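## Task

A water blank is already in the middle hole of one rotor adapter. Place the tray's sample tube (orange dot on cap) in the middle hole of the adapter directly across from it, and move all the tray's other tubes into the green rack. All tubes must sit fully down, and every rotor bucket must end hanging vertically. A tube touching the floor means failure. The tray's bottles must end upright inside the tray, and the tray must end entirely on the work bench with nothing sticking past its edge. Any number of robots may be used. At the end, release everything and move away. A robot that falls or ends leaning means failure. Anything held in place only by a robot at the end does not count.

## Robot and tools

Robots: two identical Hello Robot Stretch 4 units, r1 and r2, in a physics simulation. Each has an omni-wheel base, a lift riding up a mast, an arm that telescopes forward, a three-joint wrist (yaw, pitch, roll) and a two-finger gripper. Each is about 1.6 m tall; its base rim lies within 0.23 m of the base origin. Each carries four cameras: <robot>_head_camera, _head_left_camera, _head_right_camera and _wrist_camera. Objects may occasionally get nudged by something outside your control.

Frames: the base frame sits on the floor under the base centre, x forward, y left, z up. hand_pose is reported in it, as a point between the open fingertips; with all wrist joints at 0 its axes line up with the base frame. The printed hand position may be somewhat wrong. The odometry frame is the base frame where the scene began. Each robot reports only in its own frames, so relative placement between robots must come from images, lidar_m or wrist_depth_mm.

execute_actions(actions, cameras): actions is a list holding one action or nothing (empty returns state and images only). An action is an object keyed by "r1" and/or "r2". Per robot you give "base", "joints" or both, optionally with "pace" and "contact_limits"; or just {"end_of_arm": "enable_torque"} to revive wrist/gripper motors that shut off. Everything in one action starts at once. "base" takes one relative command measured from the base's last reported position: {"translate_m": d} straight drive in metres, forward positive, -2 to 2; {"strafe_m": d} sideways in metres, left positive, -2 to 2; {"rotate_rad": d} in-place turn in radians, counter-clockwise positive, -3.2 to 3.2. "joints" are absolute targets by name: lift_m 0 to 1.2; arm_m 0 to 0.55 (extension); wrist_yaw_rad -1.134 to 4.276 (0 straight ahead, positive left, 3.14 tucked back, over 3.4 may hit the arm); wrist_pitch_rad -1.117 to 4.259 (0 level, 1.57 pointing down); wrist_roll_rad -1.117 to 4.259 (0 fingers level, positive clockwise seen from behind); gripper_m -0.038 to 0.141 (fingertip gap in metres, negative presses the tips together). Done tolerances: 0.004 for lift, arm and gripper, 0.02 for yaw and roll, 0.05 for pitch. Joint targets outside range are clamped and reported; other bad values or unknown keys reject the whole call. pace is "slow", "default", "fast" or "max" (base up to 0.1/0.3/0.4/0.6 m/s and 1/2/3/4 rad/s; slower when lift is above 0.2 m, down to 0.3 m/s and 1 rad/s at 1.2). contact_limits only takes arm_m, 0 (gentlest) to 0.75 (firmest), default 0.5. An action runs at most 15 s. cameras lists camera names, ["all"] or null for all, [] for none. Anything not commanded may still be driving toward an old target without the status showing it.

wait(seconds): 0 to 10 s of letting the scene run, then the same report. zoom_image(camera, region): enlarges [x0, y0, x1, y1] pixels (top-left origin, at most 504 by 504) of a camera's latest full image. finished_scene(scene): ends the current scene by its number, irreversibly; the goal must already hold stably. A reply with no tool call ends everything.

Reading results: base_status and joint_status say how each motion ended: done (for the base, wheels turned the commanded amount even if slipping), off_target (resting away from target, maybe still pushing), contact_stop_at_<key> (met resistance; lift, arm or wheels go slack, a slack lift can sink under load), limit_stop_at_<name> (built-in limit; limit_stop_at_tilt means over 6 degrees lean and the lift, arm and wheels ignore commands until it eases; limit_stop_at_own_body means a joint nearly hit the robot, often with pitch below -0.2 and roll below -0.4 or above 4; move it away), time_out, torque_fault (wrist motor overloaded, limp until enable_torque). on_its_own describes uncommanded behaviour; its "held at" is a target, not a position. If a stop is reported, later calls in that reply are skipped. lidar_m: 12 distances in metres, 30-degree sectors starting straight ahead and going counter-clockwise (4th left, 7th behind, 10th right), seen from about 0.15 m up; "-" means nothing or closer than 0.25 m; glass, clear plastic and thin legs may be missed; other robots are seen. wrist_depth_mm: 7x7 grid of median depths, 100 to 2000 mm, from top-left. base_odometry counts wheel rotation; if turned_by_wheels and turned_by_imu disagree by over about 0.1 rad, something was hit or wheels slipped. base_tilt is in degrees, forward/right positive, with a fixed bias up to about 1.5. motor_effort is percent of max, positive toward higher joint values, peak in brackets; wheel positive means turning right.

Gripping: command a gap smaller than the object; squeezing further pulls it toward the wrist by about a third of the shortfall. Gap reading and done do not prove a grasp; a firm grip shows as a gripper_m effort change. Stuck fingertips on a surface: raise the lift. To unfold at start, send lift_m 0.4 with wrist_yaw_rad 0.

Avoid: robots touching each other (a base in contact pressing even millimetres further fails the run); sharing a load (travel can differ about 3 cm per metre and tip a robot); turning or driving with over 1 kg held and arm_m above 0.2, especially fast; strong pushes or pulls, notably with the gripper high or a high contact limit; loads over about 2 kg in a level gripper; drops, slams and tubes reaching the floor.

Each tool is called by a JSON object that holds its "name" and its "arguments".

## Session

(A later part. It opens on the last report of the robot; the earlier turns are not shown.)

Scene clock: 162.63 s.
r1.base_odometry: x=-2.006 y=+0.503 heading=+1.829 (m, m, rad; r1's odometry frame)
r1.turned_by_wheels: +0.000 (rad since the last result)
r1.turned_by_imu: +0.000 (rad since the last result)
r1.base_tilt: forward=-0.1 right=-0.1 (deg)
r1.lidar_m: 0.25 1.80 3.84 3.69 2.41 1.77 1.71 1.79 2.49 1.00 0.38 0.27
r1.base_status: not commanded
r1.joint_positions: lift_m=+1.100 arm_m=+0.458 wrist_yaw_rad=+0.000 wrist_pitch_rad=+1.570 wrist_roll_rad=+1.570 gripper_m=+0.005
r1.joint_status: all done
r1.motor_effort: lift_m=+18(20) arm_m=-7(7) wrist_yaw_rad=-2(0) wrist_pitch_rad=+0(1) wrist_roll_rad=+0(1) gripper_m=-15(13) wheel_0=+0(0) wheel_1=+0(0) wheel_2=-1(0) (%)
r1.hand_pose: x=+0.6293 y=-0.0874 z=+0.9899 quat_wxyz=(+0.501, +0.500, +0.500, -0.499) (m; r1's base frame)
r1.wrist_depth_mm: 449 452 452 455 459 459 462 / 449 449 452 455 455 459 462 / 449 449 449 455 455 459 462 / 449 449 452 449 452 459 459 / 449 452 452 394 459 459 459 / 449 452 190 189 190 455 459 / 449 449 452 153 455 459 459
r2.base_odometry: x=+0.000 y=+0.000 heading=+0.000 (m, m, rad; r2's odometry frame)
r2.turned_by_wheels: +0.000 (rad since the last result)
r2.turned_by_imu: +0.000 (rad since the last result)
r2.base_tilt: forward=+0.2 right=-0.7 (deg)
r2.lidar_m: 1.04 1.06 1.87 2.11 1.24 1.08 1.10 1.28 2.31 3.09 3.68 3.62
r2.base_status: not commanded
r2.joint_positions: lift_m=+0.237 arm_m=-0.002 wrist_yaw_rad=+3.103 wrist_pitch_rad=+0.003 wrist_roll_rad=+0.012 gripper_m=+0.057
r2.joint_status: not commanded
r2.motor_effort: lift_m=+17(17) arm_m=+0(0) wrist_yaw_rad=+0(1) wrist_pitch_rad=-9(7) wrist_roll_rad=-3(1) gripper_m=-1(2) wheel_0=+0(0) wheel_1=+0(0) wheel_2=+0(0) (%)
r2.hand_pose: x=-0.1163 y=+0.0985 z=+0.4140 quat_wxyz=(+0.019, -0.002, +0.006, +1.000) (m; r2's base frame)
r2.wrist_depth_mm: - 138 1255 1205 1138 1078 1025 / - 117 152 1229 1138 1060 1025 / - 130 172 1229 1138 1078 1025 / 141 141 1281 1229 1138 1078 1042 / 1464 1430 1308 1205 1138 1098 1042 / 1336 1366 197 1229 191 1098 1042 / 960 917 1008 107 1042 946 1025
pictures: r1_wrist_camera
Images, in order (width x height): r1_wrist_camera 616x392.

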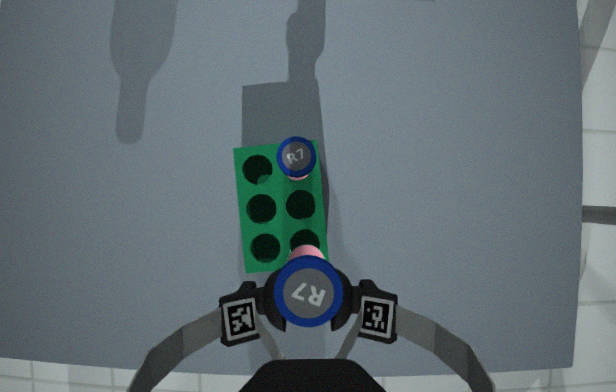

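{"name": "execute_actions", "arguments": {"actions": [{"r1":{"joints":{"arm_m":0.462,"lift_m":1.05}}}], "cameras": []}}

{"name": "execute_actions", "arguments": {"actions": [{"r1":{"joints":{"lift_m":0.963},"pace":"slow"}}], "cameras": []}}

{"name": "execute_actions", "arguments": {"actions": [{"r1":{"joints":{"gripper_m":0.057}}}], "cameras": []}}

{"name": "execute_actions", "arguments": {"actions": [{"r1":{"joints":{"lift_m":1.2}}}], "cameras": ["r1_wrist_camera"]}}

Scene clock: 172.97 s.
r1.base_odometry: x=-2.006 y=+0.503 heading=+1.829 (m, m, rad; r1's odometry frame)
r1.turned_by_wheels: +0.000 (rad since the last result)
r1.turned_by_imu: +0.001 (rad since the last result)
r1.base_tilt: forward=-0.1 right=-0.2 (deg)
r1.lidar_m: 0.26 1.82 3.82 3.71 2.40 1.77 1.71 1.77 2.50 0.97 0.38 0.28
r1.base_status: not commanded
r1.joint_positions: lift_m=+1.050 arm_m=+0.461 wrist_yaw_rad=+0.000 wrist_pitch_rad=+1.570 wrist_roll_rad=+1.570 gripper_m=+0.005
r1.joint_status: all done
r1.motor_effort: lift_m=+18(18) arm_m=+7(6) wrist_yaw_rad=-2(1) wrist_pitch_rad=-1(0) wrist_roll_rad=+1(1) gripper_m=-17(15) wheel_0=+0(0) wheel_1=+0(0) wheel_2=+0(1) (%)
r1.hand_pose: x=+0.6320 y=-0.0874 z=+0.9399 quat_wxyz=(+0.501, +0.500, +0.500, -0.499) (m; r1's base frame)
r1.wrist_depth_mm: 397 402 402 404 404 407 407 / 397 402 404 404 407 410 410 / 399 399 402 404 404 407 410 / 399 397 402 397 407 407 410 / 399 399 402 343 404 407 410 / 399 402 191 189 190 407 410 / 399 402 399 153 404 407 410
r2.base_odometry: x=+0.000 y=+0.000 heading=+0.000 (m, m, rad; r2's odometry frame)
r2.turned_by_wheels: +0.000 (rad since the last result)
r2.turned_by_imu: +0.000 (rad since the last result)
r2.base_tilt: forward=+0.4 right=-0.6 (deg)
r2.lidar_m: 1.02 1.05 1.87 2.09 1.23 1.08 1.08 1.29 2.29 3.11 3.65 3.62
r2.base_status: not commanded
r2.joint_positions: lift_m=+0.237 arm_m=-0.002 wrist_yaw_rad=+3.103 wrist_pitch_rad=+0.003 wrist_roll_rad=+0.012 gripper_m=+0.057
r2.joint_status: not commanded
r2.motor_effort: lift_m=+17(17) arm_m=+0(0) wrist_yaw_rad=+0(1) wrist_pitch_rad=-7(8) wrist_roll_rad=-1(0) gripper_m=-3(2) wheel_0=+0(0) wheel_1=+0(0) wheel_2=+0(0) (%)
r2.hand_pose: x=-0.1163 y=+0.0985 z=+0.4140 quat_wxyz=(+0.019, -0.002, +0.006, +1.000) (m; r2's base frame)
r2.wrist_depth_mm: - 138 1255 1229 1138 1078 1042 / - 117 152 1205 1160 1078 1025 / - 129 172 1205 1160 1078 1025 / 141 141 1281 1229 1138 1078 1025 / 1499 1430 1336 1205 1138 1078 1060 / 1366 1366 198 1205 191 1078 1060 / 960 917 991 107 1042 931 1025
pictures: none
No camera images: the call's "cameras" was empty. Leave "cameras" out to get every camera's image.

Scene clock: 174.57 s.
r1.base_odometry: x=-2.006 y=+0.503 heading=+1.829 (m, m, rad; r1's odometry frame)
r1.turned_by_wheels: +0.000 (rad since the last result)
r1.turned_by_imu: +0.000 (rad since the last result)
r1.base_tilt: forward=-0.2 right=-0.1 (deg)
r1.lidar_m: 0.26 1.80 3.83 3.71 2.39 1.76 1.72 1.78 2.48 0.99 0.39 0.27
r1.base_status: not commanded
r1.joint_positions: lift_m=+0.963 arm_m=+0.461 wrist_yaw_rad=+0.000 wrist_pitch_rad=+1.570 wrist_roll_rad=+1.570 gripper_m=+0.005
r1.joint_status: all done
r1.motor_effort: lift_m=+18(17) arm_m=+7(6) wrist_yaw_rad=-2(1) wrist_pitch_rad=-1(2) wrist_roll_rad=+0(1) gripper_m=-15(13) wheel_0=+0(0) wheel_1=+0(0) wheel_2=-1(1) (%)
r1.hand_pose: x=+0.6319 y=-0.0874 z=+0.8529 quat_wxyz=(+0.500, +0.500, +0.500, -0.500) (m; r1's base frame)
r1.wrist_depth_mm: 312 314 315 315 317 319 320 / 314 314 315 317 319 320 320 / 312 312 310 195 317 320 320 / 314 314 309 256 317 319 320 / 312 314 309 256 317 319 320 / 312 312 195 188 190 319 320 / 310 314 315 154 317 319 320
r2.base_odometry: x=+0.000 y=+0.000 heading=+0.000 (m, m, rad; r2's odometry frame)
r2.turned_by_wheels: +0.000 (rad since the last result)
r2.turned_by_imu: +0.000 (rad since the last result)
r2.base_tilt: forward=+0.2 right=-0.6 (deg)
r2.lidar_m: 1.01 1.05 1.89 2.12 1.24 1.08 1.09 1.28 2.31 3.10 3.65 3.62
r2.base_status: not commanded
r2.joint_positions: lift_m=+0.237 arm_m=-0.002 wrist_yaw_rad=+3.103 wrist_pitch_rad=+0.003 wrist_roll_rad=+0.012 gripper_m=+0.057
r2.joint_status: not commanded
r2.motor_effort: lift_m=+17(17) arm_m=+0(0) wrist_yaw_rad=-1(1) wrist_pitch_rad=-7(8) wrist_roll_rad=-2(2) gripper_m=-2(3) wheel_0=+0(0) wheel_1=+0(0) wheel_2=+0(0) (%)
r2.hand_pose: x=-0.1163 y=+0.0985 z=+0.4140 quat_wxyz=(+0.019, -0.002, +0.006, +1.000) (m; r2's base frame)
r2.wrist_depth_mm: - 138 1255 1255 1138 1078 1042 / - 117 152 1229 1138 1098 1042 / - 130 171 1229 1160 1060 1042 / 141 141 1281 1255 1160 1098 1042 / 1499 1397 1336 1229 1138 1098 1060 / 1336 1366 198 1229 192 1098 1042 / 946 917 1008 107 1025 931 1025
pictures: none
No camera images: the call's "cameras" was empty. Leave "cameras" out to get every camera's image.

Scene clock: 175.90 s.
r1.base_odometry: x=-2.006 y=+0.503 heading=+1.829 (m, m, rad; r1's odometry frame)
r1.turned_by_wheels: +0.000 (rad since the last result)
r1.turned_by_imu: +0.000 (rad since the last result)
r1.base_tilt: forward=+0.0 right=-0.2 (deg)
r1.lidar_m: 0.26 1.81 3.84 3.70 2.41 1.77 1.71 1.77 2.50 1.00 0.37 0.27
r1.base_status: not commanded
r1.joint_positions: lift_m=+0.963 arm_m=+0.461 wrist_yaw_rad=+0.000 wrist_pitch_rad=+1.570 wrist_roll_rad=+1.570 gripper_m=+0.057
r1.joint_status: all done
r1.motor_effort: lift_m=+18(18) arm_m=+7(6) wrist_yaw_rad=-2(1) wrist_pitch_rad=+0(1) wrist_roll_rad=+1(1) gripper_m=-4(15) wheel_0=+1(0) wheel_1=+0(0) wheel_2=+0(1) (%)
r1.hand_pose: x=+0.6319 y=-0.0874 z=+0.8529 quat_wxyz=(+0.500, +0.500, +0.500, -0.500) (m; r1's base frame)
r1.wrist_depth_mm: 312 314 315 315 317 319 320 / 312 315 315 315 319 319 320 / 310 314 310 195 319 319 320 / 312 314 310 255 315 317 322 / 312 314 309 256 317 317 320 / 314 314 209 195 204 320 320 / 312 312 314 150 319 320 319
r2.base_odometry: x=+0.000 y=+0.000 heading=+0.000 (m, m, rad; r2's odometry frame)
r2.turned_by_wheels: +0.000 (rad since the last result)
r2.turned_by_imu: +0.000 (rad since the last result)
r2.base_tilt: forward=+0.3 right=-0.6 (deg)
r2.lidar_m: 1.02 1.04 1.87 2.11 1.24 1.08 1.07 1.29 2.31 3.11 3.67 3.62
r2.base_status: not commanded
r2.joint_positions: lift_m=+0.237 arm_m=-0.002 wrist_yaw_rad=+3.103 wrist_pitch_rad=+0.003 wrist_roll_rad=+0.012 gripper_m=+0.057
r2.joint_status: not commanded
r2.motor_effort: lift_m=+17(17) arm_m=+0(0) wrist_yaw_rad=+0(1) wrist_pitch_rad=-8(9) wrist_roll_rad=+1(2) gripper_m=-3(2) wheel_0=+0(0) wheel_1=+0(0) wheel_2=+0(0) (%)
r2.hand_pose: x=-0.1163 y=+0.0985 z=+0.4140 quat_wxyz=(+0.019, -0.002, +0.006, +1.000) (m; r2's base frame)
r2.wrist_depth_mm: - 138 1229 1229 1160 1078 1025 / - 117 152 1229 1160 1078 1025 / - 130 172 1229 1160 1078 1025 / 141 141 1281 1229 1138 1098 1042 / 1537 1397 1308 1255 1138 1118 1060 / 1336 1397 198 1182 192 1078 1042 / 960 917 1008 107 1042 931 1008
pictures: none
No camera images: the call's "cameras" was empty. Leave "cameras" out to get every camera's image.

Scene clock: 177.97 s.
r1.base_odometry: x=-2.006 y=+0.503 heading=+1.829 (m, m, rad; r1's odometry frame)
r1.turned_by_wheels: +0.000 (rad since the last result)
r1.turned_by_imu: +0.001 (rad since the last result)
r1.base_tilt: forward=-0.1 right=-0.2 (deg)
r1.lidar_m: 0.25 1.80 3.84 3.70 2.43 1.77 1.73 1.80 2.50 0.99 0.38 0.28
r1.base_status: not commanded
r1.joint_positions: lift_m=+1.199 arm_m=+0.461 wrist_yaw_rad=+0.000 wrist_pitch_rad=+1.570 wrist_roll_rad=+1.570 gripper_m=+0.057
r1.joint_status: all done
r1.motor_effort: lift_m=+23(25) arm_m=+6(6) wrist_yaw_rad=-1(1) wrist_pitch_rad=-1(1) wrist_roll_rad=+1(2) gripper_m=-4(1) wheel_0=+0(1) wheel_1=+0(0) wheel_2=-1(0) (%)
r1.hand_pose: x=+0.6319 y=-0.0874 z=+1.0889 quat_wxyz=(+0.500, +0.500, +0.500, -0.500) (m; r1's base frame)
r1.wrist_depth_mm: 544 554 549 554 559 559 1336 / 549 544 554 554 554 559 1336 / 549 549 549 554 564 559 1366 / 544 554 549 549 554 559 1118 / 549 549 554 554 559 559 1118 / 549 549 209 554 204 559 1336 / 1308 1308 1336 150 1336 946 1336
r2.base_odometry: x=+0.000 y=+0.000 heading=+0.000 (m, m, rad; r2's odometry frame)
r2.turned_by_wheels: +0.000 (rad since the last result)
r2.turned_by_imu: +0.000 (rad since the last result)
r2.base_tilt: forward=+0.0 right=-0.6 (deg)
r2.lidar_m: 1.03 1.03 1.87 2.12 1.24 1.08 1.09 1.26 2.33 3.12 3.67 3.62
r2.base_status: not commanded
r2.joint_positions: lift_m=+0.237 arm_m=-0.002 wrist_yaw_rad=+3.103 wrist_pitch_rad=+0.003 wrist_roll_rad=+0.012 gripper_m=+0.057
r2.joint_status: not commanded
r2.motor_effort: lift_m=+17(17) arm_m=+0(0) wrist_yaw_rad=+0(1) wrist_pitch_rad=-8(7) wrist_roll_rad=-1(2) gripper_m=-2(3) wheel_0=+0(0) wheel_1=+0(0) wheel_2=+0(0) (%)
r2.hand_pose: x=-0.1163 y=+0.0985 z=+0.4140 quat_wxyz=(+0.019, -0.002, +0.006, +1.000) (m; r2's base frame)
r2.wrist_depth_mm: - 138 1229 1205 1160 1098 1025 / - 117 152 1229 1160 1078 1042 / - 130 172 1205 1138 1078 1042 / 141 141 1281 1229 1118 1078 1060 / 1576 1430 1281 1229 1160 1078 1025 / 1366 1366 197 1205 191 1098 1042 / 946 917 1008 107 1042 946 1025
pictures: r1_wrist_camera
Images, in order (width x height): r1_wrist_camera 616x392.

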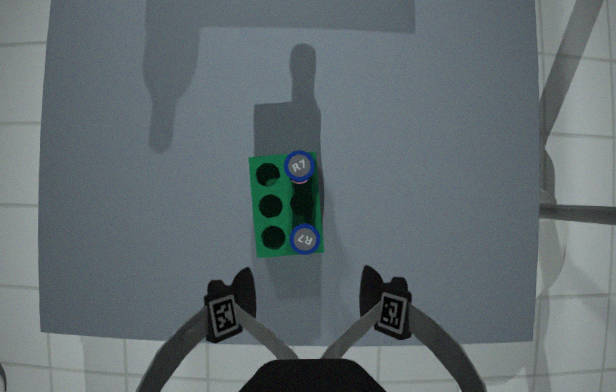

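{"name": "execute_actions", "arguments": {"actions": [{"r1":{"base":{"strafe_m":-0.559},"joints":{"arm_m":0.47,"wrist_roll_rad":0}}}], "cameras": []}}

{"name": "execute_actions", "arguments": {"actions": [{"r1":{"joints":{"lift_m":1.05}}}], "cameras": ["r1_wrist_camera"]}}

Scene clock: 189.07 s.
r1.base_odometry: x=-1.466 y=+0.646 heading=+1.829 (m, m, rad; r1's odometry frame)
r1.turned_by_wheels: +0.000 (rad since the last result)
r1.turned_by_imu: +0.003 (rad since the last result)
r1.base_tilt: forward=+0.0 right=-0.1 (deg)
r1.lidar_m: 0.25 0.28 0.38 4.25 2.39 1.78 1.72 1.81 2.49 1.02 0.35 0.26
r1.base_status: done
r1.joint_positions: lift_m=+1.199 arm_m=+0.469 wrist_yaw_rad=+0.000 wrist_pitch_rad=+1.570 wrist_roll_rad=+0.001 gripper_m=+0.057
r1.joint_status: all done
r1.motor_effort: lift_m=+22(23) arm_m=+7(5) wrist_yaw_rad=-1(0) wrist_pitch_rad=-1(1) wrist_roll_rad=-1(7) gripper_m=-3(3) wheel_0=-2(7) wheel_1=+1(7) wheel_2=-1(1) (%)
r1.hand_pose: x=+0.6399 y=-0.0874 z=+1.0889 quat_wxyz=(+0.707, +0.000, +0.707, +0.000) (m; r1's base frame)
r1.wrist_depth_mm: 549 549 554 549 549 554 559 / 549 549 549 549 549 554 554 / 544 549 549 549 549 554 554 / 549 554 549 549 549 559 554 / 549 554 554 554 544 554 559 / 554 554 209 554 204 554 559 / 554 554 549 144 452 559 559
r2.base_odometry: x=+0.000 y=+0.000 heading=+0.000 (m, m, rad; r2's odometry frame)
r2.turned_by_wheels: +0.000 (rad since the last result)
r2.turned_by_imu: -0.001 (rad since the last result)
r2.base_tilt: forward=+0.3 right=-0.6 (deg)
r2.lidar_m: 1.03 1.04 1.88 2.09 1.24 1.07 1.08 1.29 2.31 3.11 3.65 3.62
r2.base_status: not commanded
r2.joint_positions: lift_m=+0.237 arm_m=-0.002 wrist_yaw_rad=+3.103 wrist_pitch_rad=+0.003 wrist_roll_rad=+0.012 gripper_m=+0.057
r2.joint_status: not commanded
r2.motor_effort: lift_m=+17(17) arm_m=+0(0) wrist_yaw_rad=+0(0) wrist_pitch_rad=-8(8) wrist_roll_rad=+2(0) gripper_m=-2(4) wheel_0=+0(0) wheel_1=+0(0) wheel_2=+0(0) (%)
r2.hand_pose: x=-0.1163 y=+0.0985 z=+0.4140 quat_wxyz=(+0.019, -0.002, +0.006, +1.000) (m; r2's base frame)
r2.wrist_depth_mm: - 139 1281 1229 1138 1060 1025 / - 117 152 1205 1182 1098 1042 / - 130 171 1205 1160 1098 1042 / 141 141 1308 1229 1160 1098 1025 / 1499 1430 1308 1205 1160 1098 1042 / 1366 1366 198 1229 191 1098 1042 / 960 917 991 107 1042 946 1025
pictures: none
No camera images: the call's "cameras" was empty. Leave "cameras" out to get every camera's image.

Scene clock: 190.77 s.
r1.base_odometry: x=-1.466 y=+0.646 heading=+1.829 (m, m, rad; r1's odometry frame)
r1.turned_by_wheels: +0.000 (rad since the last result)
r1.turned_by_imu: +0.000 (rad since the last result)
r1.base_tilt: forward=-0.1 right=-0.1 (deg)
r1.lidar_m: 0.25 0.28 0.39 4.27 2.40 1.81 1.73 1.79 2.51 1.01 0.36 0.25
r1.base_status: not commanded
r1.joint_positions: lift_m=+1.050 arm_m=+0.469 wrist_yaw_rad=+0.000 wrist_pitch_rad=+1.570 wrist_roll_rad=+0.001 gripper_m=+0.057
r1.joint_status: all done
r1.motor_effort: lift_m=+18(20) arm_m=+7(7) wrist_yaw_rad=-1(2) wrist_pitch_rad=-1(1) wrist_roll_rad=-3(2) gripper_m=-3(5) wheel_0=-1(2) wheel_1=+1(1) wheel_2=-1(1) (%)
r1.hand_pose: x=+0.6399 y=-0.0874 z=+0.9399 quat_wxyz=(+0.707, +0.000, +0.707, +0.000) (m; r1's base frame)
r1.wrist_depth_mm: 399 399 241 364 368 373 402 / 399 399 268 399 399 402 404 / 402 399 402 402 399 402 407 / 402 402 362 397 397 368 404 / 402 402 340 340 368 342 407 / 402 404 209 402 204 399 407 / 404 402 402 150 402 347 407
r2.base_odometry: x=+0.000 y=+0.000 heading=+0.000 (m, m, rad; r2's odometry frame)
r2.turned_by_wheels: +0.000 (rad since the last result)
r2.turned_by_imu: +0.000 (rad since the last result)
r2.base_tilt: forward=+0.4 right=-0.6 (deg)
r2.lidar_m: 1.03 1.04 1.88 2.11 1.24 1.08 1.08 1.27 2.32 3.12 3.65 3.61
r2.base_status: not commanded
r2.joint_positions: lift_m=+0.237 arm_m=-0.002 wrist_yaw_rad=+3.103 wrist_pitch_rad=+0.003 wrist_roll_rad=+0.012 gripper_m=+0.057
r2.joint_status: not commanded
r2.motor_effort: lift_m=+17(17) arm_m=+0(0) wrist_yaw_rad=+0(1) wrist_pitch_rad=-8(7) wrist_roll_rad=-1(1) gripper_m=-7(2) wheel_0=+0(0) wheel_1=+0(0) wheel_2=+0(0) (%)
r2.hand_pose: x=-0.1163 y=+0.0985 z=+0.4140 quat_wxyz=(+0.019, -0.002, +0.006, +1.000) (m; r2's base frame)
r2.wrist_depth_mm: - 138 1255 1229 1138 1098 1025 / - 117 152 1229 1160 1098 1008 / - 130 172 1229 1160 1078 1025 / 141 141 1281 1255 1160 1078 1042 / 1499 1430 1308 1229 1160 1078 1042 / 1336 1336 198 1229 191 1118 1060 / 946 891 991 107 1025 931 1025
pictures: r1_wrist_camera
Images, in order (width x height): r1_wrist_camera 616x392.

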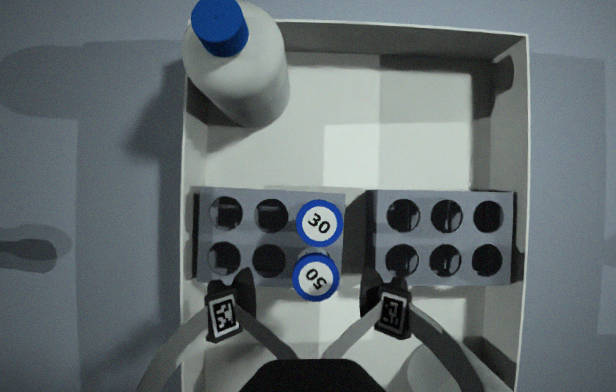

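{"name": "execute_actions", "arguments": {"actions": [{"r1":{"base":{"strafe_m":-0.007},"joints":{"arm_m":0.457}}}], "cameras": []}}

{"name": "execute_actions", "arguments": {"actions": [{"r1":{"joints":{"lift_m":0.968}}}], "cameras": []}}

{"name": "execute_actions", "arguments": {"actions": [{"r1":{"joints":{"gripper_m":0.005}}}], "cameras": ["r1_wrist_camera"]}}

{"name": "execute_actions", "arguments": {"actions": [{"r1":{"joints":{"lift_m":1.2}}}], "cameras": []}}

{"name": "execute_actions", "arguments": {"actions": [{"r1":{"base":{"strafe_m":0.559},"joints":{"arm_m":0.495}}}], "cameras": []}}

{"name": "execute_actions", "arguments": {"actions": [{"r1":{"joints":{"lift_m":1.1}}}], "cameras": ["r1_wrist_camera"]}}

Scene clock: 198.57 s.
r1.base_odometry: x=-1.459 y=+0.648 heading=+1.829 (m, m, rad; r1's odometry frame)
r1.turned_by_wheels: +0.000 (rad since the last result)
r1.turned_by_imu: +0.001 (rad since the last result)
r1.base_tilt: forward=-0.2 right=-0.2 (deg)
r1.lidar_m: 0.26 0.27 0.37 4.26 2.40 1.80 1.71 1.79 2.49 1.00 0.34 0.25
r1.base_status: done
r1.joint_positions: lift_m=+1.050 arm_m=+0.458 wrist_yaw_rad=+0.000 wrist_pitch_rad=+1.570 wrist_roll_rad=+0.001 gripper_m=+0.057
r1.joint_status: all done
r1.motor_effort: lift_m=+18(18) arm_m=-7(7) wrist_yaw_rad=+1(2) wrist_pitch_rad=-1(1) wrist_roll_rad=-3(3) gripper_m=-2(0) wheel_0=+0(9) wheel_1=-1(6) wheel_2=-1(0) (%)
r1.hand_pose: x=+0.6293 y=-0.0874 z=+0.9399 quat_wxyz=(+0.707, +0.000, +0.707, +0.000) (m; r1's base frame)
r1.wrist_depth_mm: 399 399 255 359 368 368 404 / 402 399 298 402 402 402 404 / 399 402 399 399 399 402 404 / 399 402 347 340 399 345 404 / 402 402 342 342 370 368 407 / 404 402 209 402 203 402 404 / 404 402 402 150 402 330 407
r2.base_odometry: x=+0.000 y=+0.000 heading=+0.000 (m, m, rad; r2's odometry frame)
r2.turned_by_wheels: +0.000 (rad since the last result)
r2.turned_by_imu: +0.000 (rad since the last result)
r2.base_tilt: forward=+0.3 right=-0.6 (deg)
r2.lidar_m: 1.01 1.04 1.88 2.11 1.25 1.08 1.09 1.27 2.30 3.10 3.65 3.62
r2.base_status: not commanded
r2.joint_positions: lift_m=+0.237 arm_m=-0.002 wrist_yaw_rad=+3.103 wrist_pitch_rad=+0.003 wrist_roll_rad=+0.012 gripper_m=+0.057
r2.joint_status: not commanded
r2.motor_effort: lift_m=+17(17) arm_m=+0(0) wrist_yaw_rad=+1(1) wrist_pitch_rad=-8(7) wrist_roll_rad=-1(0) gripper_m=-7(5) wheel_0=+0(0) wheel_1=+0(0) wheel_2=+0(0) (%)
r2.hand_pose: x=-0.1163 y=+0.0985 z=+0.4140 quat_wxyz=(+0.019, -0.002, +0.006, +1.000) (m; r2's base frame)
r2.wrist_depth_mm: - 138 1281 1205 1138 1078 1025 / - 117 152 1205 1138 1078 1042 / - 130 172 1229 1160 1078 1025 / 141 141 1308 1229 1160 1118 1025 / 1537 1430 1308 1229 1160 1078 1042 / 1336 1336 197 1205 191 1098 1025 / 931 904 991 107 1060 946 1008
pictures: none
No camera images: the call's "cameras" was empty. Leave "cameras" out to get every camera's image.

Scene clock: 199.90 s.
r1.base_odometry: x=-1.459 y=+0.648 heading=+1.829 (m, m, rad; r1's odometry frame)
r1.turned_by_wheels: +0.000 (rad since the last result)
r1.turned_by_imu: +0.000 (rad since the last result)
r1.base_tilt: forward=-0.2 right=-0.1 (deg)
r1.lidar_m: 0.25 0.26 0.37 4.26 2.38 1.81 1.72 1.80 2.49 1.01 0.35 0.27
r1.base_status: not commanded
r1.joint_positions: lift_m=+0.968 arm_m=+0.458 wrist_yaw_rad=+0.000 wrist_pitch_rad=+1.570 wrist_roll_rad=+0.001 gripper_m=+0.057
r1.joint_status: all done
r1.motor_effort: lift_m=+18(18) arm_m=-7(7) wrist_yaw_rad=-2(1) wrist_pitch_rad=-1(0) wrist_roll_rad=-3(3) gripper_m=-2(2) wheel_0=+0(0) wheel_1=-1(1) wheel_2=-1(0) (%)
r1.hand_pose: x=+0.6293 y=-0.0874 z=+0.8579 quat_wxyz=(+0.707, +0.000, +0.707, +0.000) (m; r1's base frame)
r1.wrist_depth_mm: 317 317 194 317 319 317 283 / 319 319 298 317 319 319 286 / 319 309 319 317 319 319 289 / 320 262 289 257 315 260 262 / 320 262 257 247 289 258 259 / 320 314 209 197 204 320 265 / 320 301 319 150 320 312 276
r2.base_odometry: x=+0.000 y=+0.000 heading=+0.000 (m, m, rad; r2's odometry frame)
r2.turned_by_wheels: +0.000 (rad since the last result)
r2.turned_by_imu: +0.000 (rad since the last result)
r2.base_tilt: forward=+0.2 right=-0.6 (deg)
r2.lidar_m: 1.03 1.04 1.89 2.11 1.23 1.08 1.08 1.28 2.30 3.10 3.67 3.62
r2.base_status: not commanded
r2.joint_positions: lift_m=+0.237 arm_m=-0.002 wrist_yaw_rad=+3.103 wrist_pitch_rad=+0.003 wrist_roll_rad=+0.012 gripper_m=+0.057
r2.joint_status: not commanded
r2.motor_effort: lift_m=+17(17) arm_m=+0(0) wrist_yaw_rad=-2(1) wrist_pitch_rad=-9(8) wrist_roll_rad=+1(1) gripper_m=-1(6) wheel_0=+0(0) wheel_1=+0(0) wheel_2=+0(0) (%)
r2.hand_pose: x=-0.1163 y=+0.0985 z=+0.4140 quat_wxyz=(+0.019, -0.002, +0.006, +1.000) (m; r2's base frame)
r2.wrist_depth_mm: - 138 1255 1205 1138 1098 1042 / - 117 152 1229 1160 1098 1025 / - 130 172 1229 1160 1078 1025 / 140 141 1281 1229 1160 1078 1042 / 1430 1430 1281 1205 1160 1118 1042 / 1366 1366 198 1205 192 1098 1025 / 946 931 976 107 1042 946 1025
pictures: none
No camera images: the call's "cameras" was empty. Leave "cameras" out to get every camera's image.

Scene clock: 201.23 s.
r1.base_odometry: x=-1.459 y=+0.648 heading=+1.829 (m, m, rad; r1's odometry frame)
r1.turned_by_wheels: +0.000 (rad since the last result)
r1.turned_by_imu: +0.000 (rad since the last result)
r1.base_tilt: forward=-0.2 right=-0.1 (deg)
r1.lidar_m: 0.25 0.27 0.40 4.27 2.38 1.80 1.72 1.79 2.48 1.02 0.34 0.25
r1.base_status: not commanded
r1.joint_positions: lift_m=+0.968 arm_m=+0.458 wrist_yaw_rad=+0.000 wrist_pitch_rad=+1.570 wrist_roll_rad=+0.001 gripper_m=+0.005
r1.joint_status: all done
r1.motor_effort: lift_m=+18(18) arm_m=-7(7) wrist_yaw_rad=-2(2) wrist_pitch_rad=+0(1) wrist_roll_rad=-3(2) gripper_m=-16(15) wheel_0=+0(0) wheel_1=-1(0) wheel_2=+0(0) (%)
r1.hand_pose: x=+0.6293 y=-0.0874 z=+0.8579 quat_wxyz=(+0.707, +0.000, +0.707, +0.000) (m; r1's base frame)
r1.wrist_depth_mm: 319 319 195 315 319 319 285 / 317 319 298 317 319 319 287 / 319 310 317 317 319 319 289 / 320 262 287 257 289 260 263 / 320 262 257 249 290 260 259 / 320 314 191 189 190 319 267 / 322 315 319 153 320 309 274
r2.base_odometry: x=+0.000 y=+0.000 heading=+0.000 (m, m, rad; r2's odometry frame)
r2.turned_by_wheels: +0.000 (rad since the last result)
r2.turned_by_imu: +0.000 (rad since the last result)
r2.base_tilt: forward=+0.4 right=-0.6 (deg)
r2.lidar_m: 1.02 1.08 1.86 2.10 1.25 1.06 1.08 1.29 2.31 3.11 3.65 3.62
r2.base_status: not commanded
r2.joint_positions: lift_m=+0.237 arm_m=-0.002 wrist_yaw_rad=+3.103 wrist_pitch_rad=+0.003 wrist_roll_rad=+0.012 gripper_m=+0.057
r2.joint_status: not commanded
r2.motor_effort: lift_m=+17(17) arm_m=+0(0) wrist_yaw_rad=-1(1) wrist_pitch_rad=-8(8) wrist_roll_rad=-1(0) gripper_m=-5(4) wheel_0=+0(0) wheel_1=+0(0) wheel_2=+0(0) (%)
r2.hand_pose: x=-0.1163 y=+0.0985 z=+0.4140 quat_wxyz=(+0.019, -0.002, +0.006, +1.000) (m; r2's base frame)
r2.wrist_depth_mm: - 138 1255 1229 1138 1078 1025 / - 117 152 1255 1138 1098 1025 / - 130 172 1229 1160 1098 1025 / 140 141 1281 1205 1138 1098 1042 / 1499 1430 1308 1255 1160 1098 1025 / 1336 1397 198 1205 191 1098 1060 / 946 917 991 107 1025 946 1025
pictures: r1_wrist_camera
Images, in order (width x height): r1_wrist_camera 616x392.

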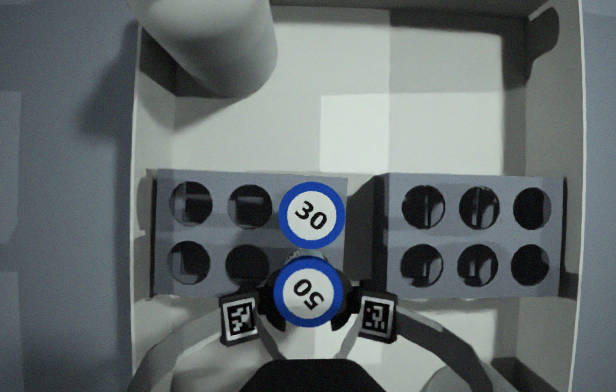

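Scene clock: 203.27 s.
r1.base_odometry: x=-1.459 y=+0.648 heading=+1.829 (m, m, rad; r1's odometry frame)
r1.turned_by_wheels: +0.000 (rad since the last result)
r1.turned_by_imu: +0.001 (rad since the last result)
r1.base_tilt: forward=-0.2 right=-0.1 (deg)
r1.lidar_m: 0.25 0.27 0.39 4.26 2.40 1.80 1.73 1.82 2.50 1.02 0.37 0.26
r1.base_status: not commanded
r1.joint_positions: lift_m=+1.199 arm_m=+0.458 wrist_yaw_rad=+0.000 wrist_pitch_rad=+1.570 wrist_roll_rad=+0.001 gripper_m=+0.005
r1.joint_status: all done
r1.motor_effort: lift_m=+23(25) arm_m=-7(7) wrist_yaw_rad=-1(1) wrist_pitch_rad=-1(0) wrist_roll_rad=-2(3) gripper_m=-18(14) wheel_0=+0(0) wheel_1=-1(0) wheel_2=+0(1) (%)
r1.hand_pose: x=+0.6293 y=-0.0874 z=+1.0889 quat_wxyz=(+0.707, +0.000, +0.707, +0.000) (m; r1's base frame)
r1.wrist_depth_mm: 549 549 549 549 554 554 554 / 549 554 480 549 554 554 554 / 549 554 549 549 554 559 559 / 554 554 549 535 496 554 559 / 554 554 554 530 554 554 559 / 549 554 191 189 190 554 559 / 554 554 512 153 418 559 559
r2.base_odometry: x=+0.000 y=+0.000 heading=+0.000 (m, m, rad; r2's odometry frame)
r2.turned_by_wheels: +0.000 (rad since the last result)
r2.turned_by_imu: +0.000 (rad since the last result)
r2.base_tilt: forward=+0.1 right=-0.7 (deg)
r2.lidar_m: 1.03 1.05 1.85 2.11 1.23 1.07 1.07 1.28 2.30 3.11 3.65 3.61
r2.base_status: not commanded
r2.joint_positions: lift_m=+0.237 arm_m=-0.002 wrist_yaw_rad=+3.103 wrist_pitch_rad=+0.003 wrist_roll_rad=+0.012 gripper_m=+0.057
r2.joint_status: not commanded
r2.motor_effort: lift_m=+17(17) arm_m=+0(0) wrist_yaw_rad=+0(0) wrist_pitch_rad=-9(8) wrist_roll_rad=-1(1) gripper_m=-2(6) wheel_0=+0(0) wheel_1=+0(0) wheel_2=+0(0) (%)
r2.hand_pose: x=-0.1163 y=+0.0985 z=+0.4140 quat_wxyz=(+0.019, -0.002, +0.006, +1.000) (m; r2's base frame)
r2.wrist_depth_mm: - 138 1281 1229 1160 1098 1042 / - 117 152 1229 1118 1078 1042 / - 130 172 1205 1160 1098 1025 / 140 141 1281 1229 1160 1098 1025 / 1499 1430 1308 1255 1138 1098 1060 / 1336 1366 198 1205 191 1098 1042 / 931 917 1008 107 1025 946 1008
pictures: none
No camera images: the call's "cameras" was empty. Leave "cameras" out to get every camera's image.

Scene clock: 206.47 s.
r1.base_odometry: x=-2.000 y=+0.505 heading=+1.829 (m, m, rad; r1's odometry frame)
r1.turned_by_wheels: +0.000 (rad since the last result)
r1.turned_by_imu: +0.000 (rad since the last result)
r1.base_tilt: forward=-0.2 right=-0.2 (deg)
r1.lidar_m: 0.25 0.30 3.84 3.71 2.40 1.76 1.72 1.79 2.47 0.99 0.37 0.27
r1.base_status: done
r1.joint_positions: lift_m=+1.199 arm_m=+0.494 wrist_yaw_rad=+0.000 wrist_pitch_rad=+1.570 wrist_roll_rad=+0.001 gripper_m=+0.005
r1.joint_status: all done
r1.motor_effort: lift_m=+23(23) arm_m=+7(7) wrist_yaw_rad=+0(0) wrist_pitch_rad=-1(0) wrist_roll_rad=-3(3) gripper_m=-14(14) wheel_0=+2(6) wheel_1=-2(9) wheel_2=+0(2) (%)
r1.hand_pose: x=+0.6649 y=-0.0874 z=+1.0889 quat_wxyz=(+0.707, +0.000, +0.707, +0.000) (m; r1's base frame)
r1.wrist_depth_mm: 1308 1308 549 549 554 554 554 / 1308 1336 554 549 549 554 554 / 1336 1308 549 554 554 554 559 / 1308 1308 554 549 554 559 554 / 1308 1336 554 525 559 559 554 / 1336 1308 191 189 190 559 559 / 1336 1336 559 153 564 559 559
r2.base_odometry: x=+0.000 y=+0.000 heading=+0.000 (m, m, rad; r2's odometry frame)
r2.turned_by_wheels: +0.000 (rad since the last result)
r2.turned_by_imu: +0.000 (rad since the last result)
r2.base_tilt: forward=+0.1 right=-0.6 (deg)
r2.lidar_m: 1.02 1.05 1.87 2.12 1.24 1.09 1.08 1.29 2.31 3.12 3.65 3.63
r2.base_status: not commanded
r2.joint_positions: lift_m=+0.237 arm_m=-0.002 wrist_yaw_rad=+3.103 wrist_pitch_rad=+0.003 wrist_roll_rad=+0.012 gripper_m=+0.057
r2.joint_status: not commanded
r2.motor_effort: lift_m=+17(17) arm_m=+0(0) wrist_yaw_rad=+0(1) wrist_pitch_rad=-8(8) wrist_roll_rad=+0(1) gripper_m=+0(2) wheel_0=+0(0) wheel_1=+0(0) wheel_2=+0(0) (%)
r2.hand_pose: x=-0.1163 y=+0.0985 z=+0.4140 quat_wxyz=(+0.019, -0.002, +0.006, +1.000) (m; r2's base frame)
r2.wrist_depth_mm: - 138 1281 1205 1138 1078 1025 / - 117 151 1182 1160 1078 1042 / - 130 171 1205 1138 1078 1025 / 141 141 1281 1205 1138 1098 1042 / 1537 1430 1336 1229 1138 1098 1042 / 1366 1397 197 1205 192 1098 1042 / 960 917 991 107 1025 946 1042
pictures: none
No camera images: the call's "cameras" was empty. Leave "cameras" out to get every camera's image.

Scene clock: 207.90 s.
r1.base_odometry: x=-2.000 y=+0.505 heading=+1.829 (m, m, rad; r1's odometry frame)
r1.turned_by_wheels: +0.000 (rad since the last result)
r1.turned_by_imu: +0.000 (rad since the last result)
r1.base_tilt: forward=-0.1 right=-0.2 (deg)
r1.lidar_m: 0.26 0.30 3.84 3.70 2.43 1.76 1.70 1.77 2.45 0.99 0.35 0.27
r1.base_status: not commanded
r1.joint_positions: lift_m=+1.100 arm_m=+0.494 wrist_yaw_rad=+0.000 wrist_pitch_rad=+1.570 wrist_roll_rad=+0.001 gripper_m=+0.005
r1.joint_status: all done
r1.motor_effort: lift_m=+18(21) arm_m=+7(7) wrist_yaw_rad=-2(2) wrist_pitch_rad=+0(0) wrist_roll_rad=-1(2) gripper_m=-15(16) wheel_0=+2(2) wheel_1=-2(2) wheel_2=-1(1) (%)
r1.hand_pose: x=+0.6649 y=-0.0874 z=+0.9899 quat_wxyz=(+0.707, +0.000, +0.707, +0.000) (m; r1's base frame)
r1.wrist_depth_mm: 1229 1229 455 449 449 449 455 / 1205 1229 449 452 452 452 455 / 1229 1229 452 452 455 455 455 / 1229 1229 452 455 455 452 452 / 1229 1255 455 394 424 455 455 / 1229 1229 190 189 190 455 455 / 1205 1229 452 153 459 455 459
r2.base_odometry: x=+0.000 y=+0.000 heading=+0.000 (m, m, rad; r2's odometry frame)
r2.turned_by_wheels: +0.000 (rad since the last result)
r2.turned_by_imu: +0.000 (rad since the last result)
r2.base_tilt: forward=+0.0 right=-0.7 (deg)
r2.lidar_m: 1.02 1.05 1.87 2.15 1.22 1.08 1.08 1.28 2.30 3.11 3.65 3.62
r2.base_status: not commanded
r2.joint_positions: lift_m=+0.237 arm_m=-0.002 wrist_yaw_rad=+3.103 wrist_pitch_rad=+0.003 wrist_roll_rad=+0.012 gripper_m=+0.057
r2.joint_status: not commanded
r2.motor_effort: lift_m=+17(17) arm_m=+0(0) wrist_yaw_rad=+0(1) wrist_pitch_rad=-8(8) wrist_roll_rad=+0(1) gripper_m=-4(5) wheel_0=+0(0) wheel_1=+0(0) wheel_2=+0(0) (%)
r2.hand_pose: x=-0.1163 y=+0.0985 z=+0.4140 quat_wxyz=(+0.019, -0.002, +0.006, +1.000) (m; r2's base frame)
r2.wrist_depth_mm: - 138 1255 1205 1138 1098 1008 / - 117 151 1205 1160 1078 1008 / - 130 172 1205 1160 1078 1042 / 141 141 1281 1205 1160 1098 1042 / 1499 1430 1308 1229 1182 1098 1025 / 1366 1336 197 1205 191 1078 1025 / 931 904 991 107 1025 946 1025
pictures: r1_wrist_camera
Images, in order (width x height): r1_wrist_camera 616x392.

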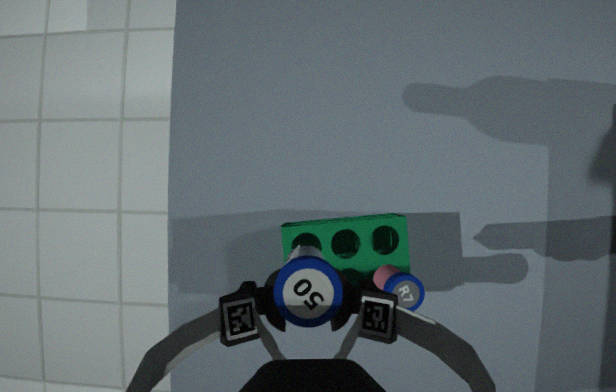

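{"name": "execute_actions", "arguments": {"actions": [{"r1":{"joints":{"arm_m":0.489,"lift_m":1.05}}}], "cameras": []}}

{"name": "execute_actions", "arguments": {"actions": [{"r1":{"joints":{"lift_m":0.963},"pace":"slow"}}], "cameras": []}}

{"name": "execute_actions", "arguments": {"actions": [{"r1":{"joints":{"gripper_m":0.057}}}], "cameras": []}}

{"name": "execute_actions", "arguments": {"actions": [{"r1":{"joints":{"lift_m":1.2}}}], "cameras": ["r1_wrist_camera"]}}

{"name": "execute_actions", "arguments": {"actions": [{"r1":{"base":{"strafe_m":-0.561},"joints":{"arm_m":0.499}}}], "cameras": []}}

{"name": "execute_actions", "arguments": {"actions": [{"r1":{"joints":{"lift_m":1.05}}}], "cameras": ["r1_wrist_camera"]}}

Scene clock: 223.47 s.
r1.base_odometry: x=-2.000 y=+0.505 heading=+1.829 (m, m, rad; r1's odometry frame)
r1.turned_by_wheels: +0.000 (rad since the last result)
r1.turned_by_imu: +0.001 (rad since the last result)
r1.base_tilt: forward=-0.1 right=-0.1 (deg)
r1.lidar_m: 0.27 0.29 3.84 3.71 2.41 1.77 1.71 1.78 2.48 1.00 0.37 0.28
r1.base_status: not commanded
r1.joint_positions: lift_m=+1.050 arm_m=+0.490 wrist_yaw_rad=+0.000 wrist_pitch_rad=+1.570 wrist_roll_rad=+0.001 gripper_m=+0.005
r1.joint_status: all done
r1.motor_effort: lift_m=+18(19) arm_m=-7(10) wrist_yaw_rad=+0(1) wrist_pitch_rad=-1(1) wrist_roll_rad=-2(2) gripper_m=-14(15) wheel_0=+2(2) wheel_1=-2(2) wheel_2=-1(1) (%)
r1.hand_pose: x=+0.6613 y=-0.0874 z=+0.9399 quat_wxyz=(+0.707, +0.000, +0.707, +0.000) (m; r1's base frame)
r1.wrist_depth_mm: 1160 1182 402 402 402 402 404 / 1160 1160 402 402 404 404 404 / 1138 1182 399 399 404 402 404 / 1182 1160 402 404 402 404 404 / 1160 1182 402 342 345 407 407 / 1182 1182 191 188 190 404 407 / 1182 1160 402 153 404 404 404
r2.base_odometry: x=+0.000 y=+0.000 heading=+0.000 (m, m, rad; r2's odometry frame)
r2.turned_by_wheels: +0.000 (rad since the last result)
r2.turned_by_imu: +0.000 (rad since the last result)
r2.base_tilt: forward=+0.1 right=-0.5 (deg)
r2.lidar_m: 1.01 1.05 1.86 2.11 1.23 1.07 1.09 1.28 2.31 3.09 3.65 3.61
r2.base_status: not commanded
r2.joint_positions: lift_m=+0.237 arm_m=-0.002 wrist_yaw_rad=+3.103 wrist_pitch_rad=+0.003 wrist_roll_rad=+0.012 gripper_m=+0.057
r2.joint_status: not commanded
r2.motor_effort: lift_m=+17(17) arm_m=+0(0) wrist_yaw_rad=+0(2) wrist_pitch_rad=-8(9) wrist_roll_rad=+2(1) gripper_m=-3(1) wheel_0=+0(0) wheel_1=+0(0) wheel_2=+0(0) (%)
r2.hand_pose: x=-0.1163 y=+0.0985 z=+0.4140 quat_wxyz=(+0.019, -0.002, +0.006, +1.000) (m; r2's base frame)
r2.wrist_depth_mm: - 138 1281 1205 1138 1078 1025 / - 117 152 1205 1160 1098 1042 / - 130 172 1205 1160 1078 1042 / 141 142 1308 1229 1182 1078 1042 / 1499 1430 1336 1205 1160 1098 1025 / 1366 1366 196 1229 191 1098 1060 / 946 931 991 107 1025 931 1008
pictures: none
No camera images: the call's "cameras" was empty. Leave "cameras" out to get every camera's image.

Scene clock: 225.07 s.
r1.base_odometry: x=-2.000 y=+0.505 heading=+1.829 (m, m, rad; r1's odometry frame)
r1.turned_by_wheels: +0.000 (rad since the last result)
r1.turned_by_imu: +0.000 (rad since the last result)
r1.base_tilt: forward=-0.2 right=-0.2 (deg)
r1.lidar_m: 0.25 0.28 3.83 3.71 2.42 1.77 1.71 1.79 2.49 1.00 0.36 0.28
r1.base_status: not commanded
r1.joint_positions: lift_m=+0.963 arm_m=+0.490 wrist_yaw_rad=+0.000 wrist_pitch_rad=+1.570 wrist_roll_rad=+0.001 gripper_m=+0.005
r1.joint_status: all done
r1.motor_effort: lift_m=+18(18) arm_m=-7(7) wrist_yaw_rad=-1(0) wrist_pitch_rad=-2(1) wrist_roll_rad=-2(2) gripper_m=-15(12) wheel_0=+1(1) wheel_1=-2(2) wheel_2=+0(1) (%)
r1.hand_pose: x=+0.6613 y=-0.0874 z=+0.8529 quat_wxyz=(+0.707, +0.000, +0.707, +0.000) (m; r1's base frame)
r1.wrist_depth_mm: 1060 314 314 315 314 315 315 / 1078 312 314 315 315 315 317 / 1098 315 314 317 315 317 317 / 1098 315 315 315 317 317 315 / 1078 315 315 256 286 317 319 / 1098 317 191 189 190 317 319 / 1098 315 315 153 317 195 319
r2.base_odometry: x=+0.000 y=+0.000 heading=+0.000 (m, m, rad; r2's odometry frame)
r2.turned_by_wheels: +0.000 (rad since the last result)
r2.turned_by_imu: +0.000 (rad since the last result)
r2.base_tilt: forward=+0.2 right=-0.6 (deg)
r2.lidar_m: 1.03 1.04 1.85 2.12 1.24 1.06 1.09 1.28 2.30 3.10 3.65 3.62
r2.base_status: not commanded
r2.joint_positions: lift_m=+0.237 arm_m=-0.002 wrist_yaw_rad=+3.103 wrist_pitch_rad=+0.003 wrist_roll_rad=+0.012 gripper_m=+0.057
r2.joint_status: not commanded
r2.motor_effort: lift_m=+17(17) arm_m=+0(0) wrist_yaw_rad=-1(0) wrist_pitch_rad=-8(7) wrist_roll_rad=-1(1) gripper_m=-3(6) wheel_0=+0(0) wheel_1=+0(0) wheel_2=+0(0) (%)
r2.hand_pose: x=-0.1163 y=+0.0985 z=+0.4140 quat_wxyz=(+0.019, -0.002, +0.006, +1.000) (m; r2's base frame)
r2.wrist_depth_mm: - 138 1255 1229 1138 1078 991 / - 117 152 1229 1138 1078 1025 / - 130 172 1229 1138 1098 1025 / 140 141 1281 1229 1160 1098 1042 / 1537 1430 1308 1229 1160 1098 1060 / 1336 1366 198 1229 191 1078 1060 / 946 917 991 107 1025 931 991
pictures: none
No camera images: the call's "cameras" was empty. Leave "cameras" out to get every camera's image.

Scene clock: 226.40 s.
r1.base_odometry: x=-2.000 y=+0.505 heading=+1.829 (m, m, rad; r1's odometry frame)
r1.turned_by_wheels: +0.000 (rad since the last result)
r1.turned_by_imu: +0.000 (rad since the last result)
r1.base_tilt: forward=-0.1 right=-0.3 (deg)
r1.lidar_m: 0.26 0.29 3.82 3.71 2.41 1.78 1.70 1.77 2.49 1.01 0.38 0.27
r1.base_status: not commanded
r1.joint_positions: lift_m=+0.963 arm_m=+0.490 wrist_yaw_rad=+0.000 wrist_pitch_rad=+1.570 wrist_roll_rad=+0.001 gripper_m=+0.057
r1.joint_status: all done
r1.motor_effort: lift_m=+18(18) arm_m=-7(7) wrist_yaw_rad=+0(2) wrist_pitch_rad=-2(1) wrist_roll_rad=-2(3) gripper_m=-4(15) wheel_0=+2(2) wheel_1=-2(2) wheel_2=-1(1) (%)
r1.hand_pose: x=+0.6613 y=-0.0874 z=+0.8529 quat_wxyz=(+0.707, +0.000, +0.707, +0.000) (m; r1's base frame)
r1.wrist_depth_mm: 1060 315 314 315 315 315 317 / 1078 314 314 315 317 315 317 / 1078 315 315 315 315 319 317 / 1078 314 315 317 317 317 319 / 1078 315 315 256 286 317 319 / 1078 315 209 195 204 317 319 / 1098 315 317 150 317 196 319
r2.base_odometry: x=+0.000 y=+0.000 heading=+0.000 (m, m, rad; r2's odometry frame)
r2.turned_by_wheels: +0.000 (rad since the last result)
r2.turned_by_imu: +0.000 (rad since the last result)
r2.base_tilt: forward=+0.2 right=-0.5 (deg)
r2.lidar_m: 1.01 1.04 1.87 2.10 1.25 1.08 1.08 1.27 2.30 3.11 3.63 3.62
r2.base_status: not commanded
r2.joint_positions: lift_m=+0.237 arm_m=-0.002 wrist_yaw_rad=+3.103 wrist_pitch_rad=+0.003 wrist_roll_rad=+0.012 gripper_m=+0.057
r2.joint_status: not commanded
r2.motor_effort: lift_m=+17(17) arm_m=+0(0) wrist_yaw_rad=+0(1) wrist_pitch_rad=-9(8) wrist_roll_rad=+0(0) gripper_m=+0(1) wheel_0=+0(0) wheel_1=+0(0) wheel_2=+0(0) (%)
r2.hand_pose: x=-0.1163 y=+0.0985 z=+0.4140 quat_wxyz=(+0.019, -0.002, +0.006, +1.000) (m; r2's base frame)
r2.wrist_depth_mm: - 138 1255 1229 1138 1078 1025 / - 117 151 1229 1138 1060 1025 / - 130 172 1229 1160 1078 1042 / 141 141 1281 1229 1160 1078 1025 / 1537 1430 1308 1255 1138 1118 1042 / 1336 1336 198 1205 191 1078 1042 / 960 931 991 107 1025 946 1042
pictures: none
No camera images: the call's "cameras" was empty. Leave "cameras" out to get every camera's image.

Scene clock: 228.47 s.
r1.base_odometry: x=-2.000 y=+0.505 heading=+1.829 (m, m, rad; r1's odometry frame)
r1.turned_by_wheels: +0.000 (rad since the last result)
r1.turned_by_imu: +0.001 (rad since the last result)
r1.base_tilt: forward=+0.0 right=-0.2 (deg)
r1.lidar_m: 0.25 0.30 3.84 3.70 2.41 1.76 1.71 1.80 2.49 0.98 0.39 0.28
r1.base_status: not commanded
r1.joint_positions: lift_m=+1.199 arm_m=+0.490 wrist_yaw_rad=+0.000 wrist_pitch_rad=+1.570 wrist_roll_rad=+0.001 gripper_m=+0.057
r1.joint_status: all done
r1.motor_effort: lift_m=+23(24) arm_m=-7(7) wrist_yaw_rad=-2(0) wrist_pitch_rad=-1(0) wrist_roll_rad=-2(3) gripper_m=-6(1) wheel_0=+1(1) wheel_1=-2(2) wheel_2=-1(1) (%)
r1.hand_pose: x=+0.6613 y=-0.0874 z=+1.0889 quat_wxyz=(+0.707, +0.000, +0.707, +0.000) (m; r1's base frame)
r1.wrist_depth_mm: 1308 1308 549 554 554 554 554 / 1336 1336 554 554 554 554 554 / 1336 1336 554 554 554 559 554 / 1308 1308 554 554 554 559 559 / 1336 1308 549 492 554 554 559 / 1336 1336 209 554 204 554 559 / 1308 1336 554 150 554 554 554
r2.base_odometry: x=+0.000 y=+0.000 heading=+0.000 (m, m, rad; r2's odometry frame)
r2.turned_by_wheels: +0.000 (rad since the last result)
r2.turned_by_imu: +0.000 (rad since the last result)
r2.base_tilt: forward=+0.1 right=-0.7 (deg)
r2.lidar_m: 1.03 1.05 1.86 2.10 1.25 1.08 1.09 1.28 2.31 3.11 3.65 3.62
r2.base_status: not commanded
r2.joint_positions: lift_m=+0.237 arm_m=-0.002 wrist_yaw_rad=+3.103 wrist_pitch_rad=+0.003 wrist_roll_rad=+0.012 gripper_m=+0.057
r2.joint_status: not commanded
r2.motor_effort: lift_m=+17(17) arm_m=+0(0) wrist_yaw_rad=+0(0) wrist_pitch_rad=-7(9) wrist_roll_rad=-1(1) gripper_m=-3(1) wheel_0=+0(0) wheel_1=+0(0) wheel_2=+0(0) (%)
r2.hand_pose: x=-0.1163 y=+0.0985 z=+0.4140 quat_wxyz=(+0.019, -0.002, +0.006, +1.000) (m; r2's base frame)
r2.wrist_depth_mm: - 138 1255 1205 1160 1078 1025 / - 117 152 1205 1160 1098 1025 / - 130 172 1205 1138 1098 1025 / 141 141 1281 1229 1138 1098 1060 / 1537 1397 1308 1255 1160 1098 1025 / 1366 1336 198 1205 191 1060 1042 / 946 931 1008 107 1025 946 1008
pictures: r1_wrist_camera
Images, in order (width x height): r1_wrist_camera 616x392.

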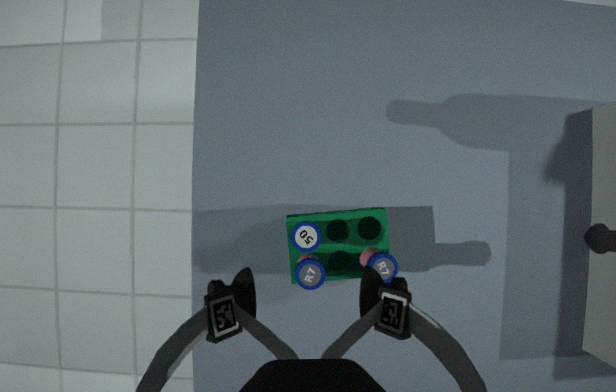

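Scene clock: 231.67 s.
r1.base_odometry: x=-1.457 y=+0.648 heading=+1.829 (m, m, rad; r1's odometry frame)
r1.turned_by_wheels: +0.000 (rad since the last result)
r1.turned_by_imu: +0.002 (rad since the last result)
r1.base_tilt: forward=-0.1 right=-0.1 (deg)
r1.lidar_m: 0.25 0.26 0.38 4.27 2.37 1.80 1.74 1.83 2.52 1.03 0.37 0.26
r1.base_status: done
r1.joint_positions: lift_m=+1.199 arm_m=+0.498 wrist_yaw_rad=+0.000 wrist_pitch_rad=+1.570 wrist_roll_rad=+0.001 gripper_m=+0.057
r1.joint_status: all done
r1.motor_effort: lift_m=+22(23) arm_m=+7(9) wrist_yaw_rad=+0(1) wrist_pitch_rad=+0(1) wrist_roll_rad=-2(2) gripper_m=-7(5) wheel_0=+0(8) wheel_1=+0(6) wheel_2=-1(2) (%)
r1.hand_pose: x=+0.6689 y=-0.0874 z=+1.0889 quat_wxyz=(+0.707, +0.000, +0.707, +0.000) (m; r1's base frame)
r1.wrist_depth_mm: 549 549 549 554 549 554 554 / 549 549 549 554 554 554 554 / 549 554 500 549 549 554 554 / 554 549 549 549 554 559 559 / 554 554 549 508 496 554 559 / 554 554 209 554 204 559 559 / 549 554 559 144 436 559 554
r2.base_odometry: x=+0.000 y=+0.000 heading=+0.000 (m, m, rad; r2's odometry frame)
r2.turned_by_wheels: +0.000 (rad since the last result)
r2.turned_by_imu: +0.000 (rad since the last result)
r2.base_tilt: forward=+0.2 right=-0.8 (deg)
r2.lidar_m: 1.03 1.04 1.86 2.12 1.25 1.08 1.09 1.27 2.30 3.11 3.67 3.62
r2.base_status: not commanded
r2.joint_positions: lift_m=+0.237 arm_m=-0.002 wrist_yaw_rad=+3.103 wrist_pitch_rad=+0.003 wrist_roll_rad=+0.012 gripper_m=+0.057
r2.joint_status: not commanded
r2.motor_effort: lift_m=+17(17) arm_m=+0(0) wrist_yaw_rad=-1(1) wrist_pitch_rad=-8(9) wrist_roll_rad=+1(1) gripper_m=-3(2) wheel_0=+0(0) wheel_1=+0(0) wheel_2=+0(0) (%)
r2.hand_pose: x=-0.1163 y=+0.0985 z=+0.4140 quat_wxyz=(+0.019, -0.002, +0.006, +1.000) (m; r2's base frame)
r2.wrist_depth_mm: - 138 1255 1205 1160 1078 1042 / - 117 151 1229 1138 1098 1025 / - 130 172 1255 1160 1078 1025 / 140 141 1281 1229 1138 1098 1042 / 1537 1397 1336 1229 1138 1098 1025 / 1336 1366 198 1182 192 1078 1042 / 960 904 1008 107 1042 946 1008
pictures: none
No camera images: the call's "cameras" was empty. Leave "cameras" out to get every camera's image.

Scene clock: 233.37 s.
r1.base_odometry: x=-1.457 y=+0.648 heading=+1.829 (m, m, rad; r1's odometry frame)
r1.turned_by_wheels: +0.000 (rad since the last result)
r1.turned_by_imu: +0.000 (rad since the last result)
r1.base_tilt: forward=-0.2 right=-0.3 (deg)
r1.lidar_m: 0.25 0.28 0.40 4.25 2.40 1.80 1.72 1.77 2.50 1.01 0.36 0.25
r1.base_status: not commanded
r1.joint_positions: lift_m=+1.050 arm_m=+0.498 wrist_yaw_rad=+0.000 wrist_pitch_rad=+1.570 wrist_roll_rad=+0.001 gripper_m=+0.057
r1.joint_status: all done
r1.motor_effort: lift_m=+18(20) arm_m=+7(6) wrist_yaw_rad=-1(0) wrist_pitch_rad=-1(0) wrist_roll_rad=-1(3) gripper_m=+0(5) wheel_0=+0(0) wheel_1=+1(0) wheel_2=-1(1) (%)
r1.hand_pose: x=+0.6689 y=-0.0874 z=+0.9399 quat_wxyz=(+0.707, +0.000, +0.707, +0.000) (m; r1's base frame)
r1.wrist_depth_mm: 402 399 399 402 404 404 402 / 399 399 255 399 399 373 404 / 399 399 329 399 404 399 404 / 402 402 399 402 399 402 404 / 402 402 340 342 343 342 404 / 402 404 209 397 203 375 404 / 402 404 402 150 404 353 407
r2.base_odometry: x=+0.000 y=+0.000 heading=+0.000 (m, m, rad; r2's odometry frame)
r2.turned_by_wheels: +0.000 (rad since the last result)
r2.turned_by_imu: +0.000 (rad since the last result)
r2.base_tilt: forward=+0.3 right=-0.5 (deg)
r2.lidar_m: 1.02 1.05 1.88 2.11 1.26 1.08 1.07 1.29 2.30 3.10 3.66 3.61
r2.base_status: not commanded
r2.joint_positions: lift_m=+0.237 arm_m=-0.002 wrist_yaw_rad=+3.103 wrist_pitch_rad=+0.003 wrist_roll_rad=+0.012 gripper_m=+0.057
r2.joint_status: not commanded
r2.motor_effort: lift_m=+17(17) arm_m=+0(0) wrist_yaw_rad=+0(1) wrist_pitch_rad=-9(8) wrist_roll_rad=+0(1) gripper_m=-4(2) wheel_0=+0(0) wheel_1=+0(0) wheel_2=+0(0) (%)
r2.hand_pose: x=-0.1163 y=+0.0985 z=+0.4140 quat_wxyz=(+0.019, -0.002, +0.006, +1.000) (m; r2's base frame)
r2.wrist_depth_mm: - 138 1255 1205 1138 1060 1008 / - 117 151 1205 1160 1078 1042 / - 130 172 1229 1160 1098 1008 / 140 141 1281 1205 1138 1078 1042 / 1499 1397 1308 1229 1138 1078 1025 / 1336 1336 197 1229 191 1098 1042 / 946 904 991 107 1060 946 1025
pictures: r1_wrist_camera
Images, in order (width x height): r1_wrist_camera 616x392.

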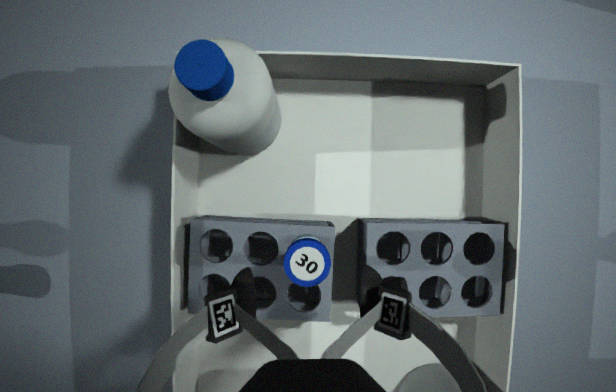

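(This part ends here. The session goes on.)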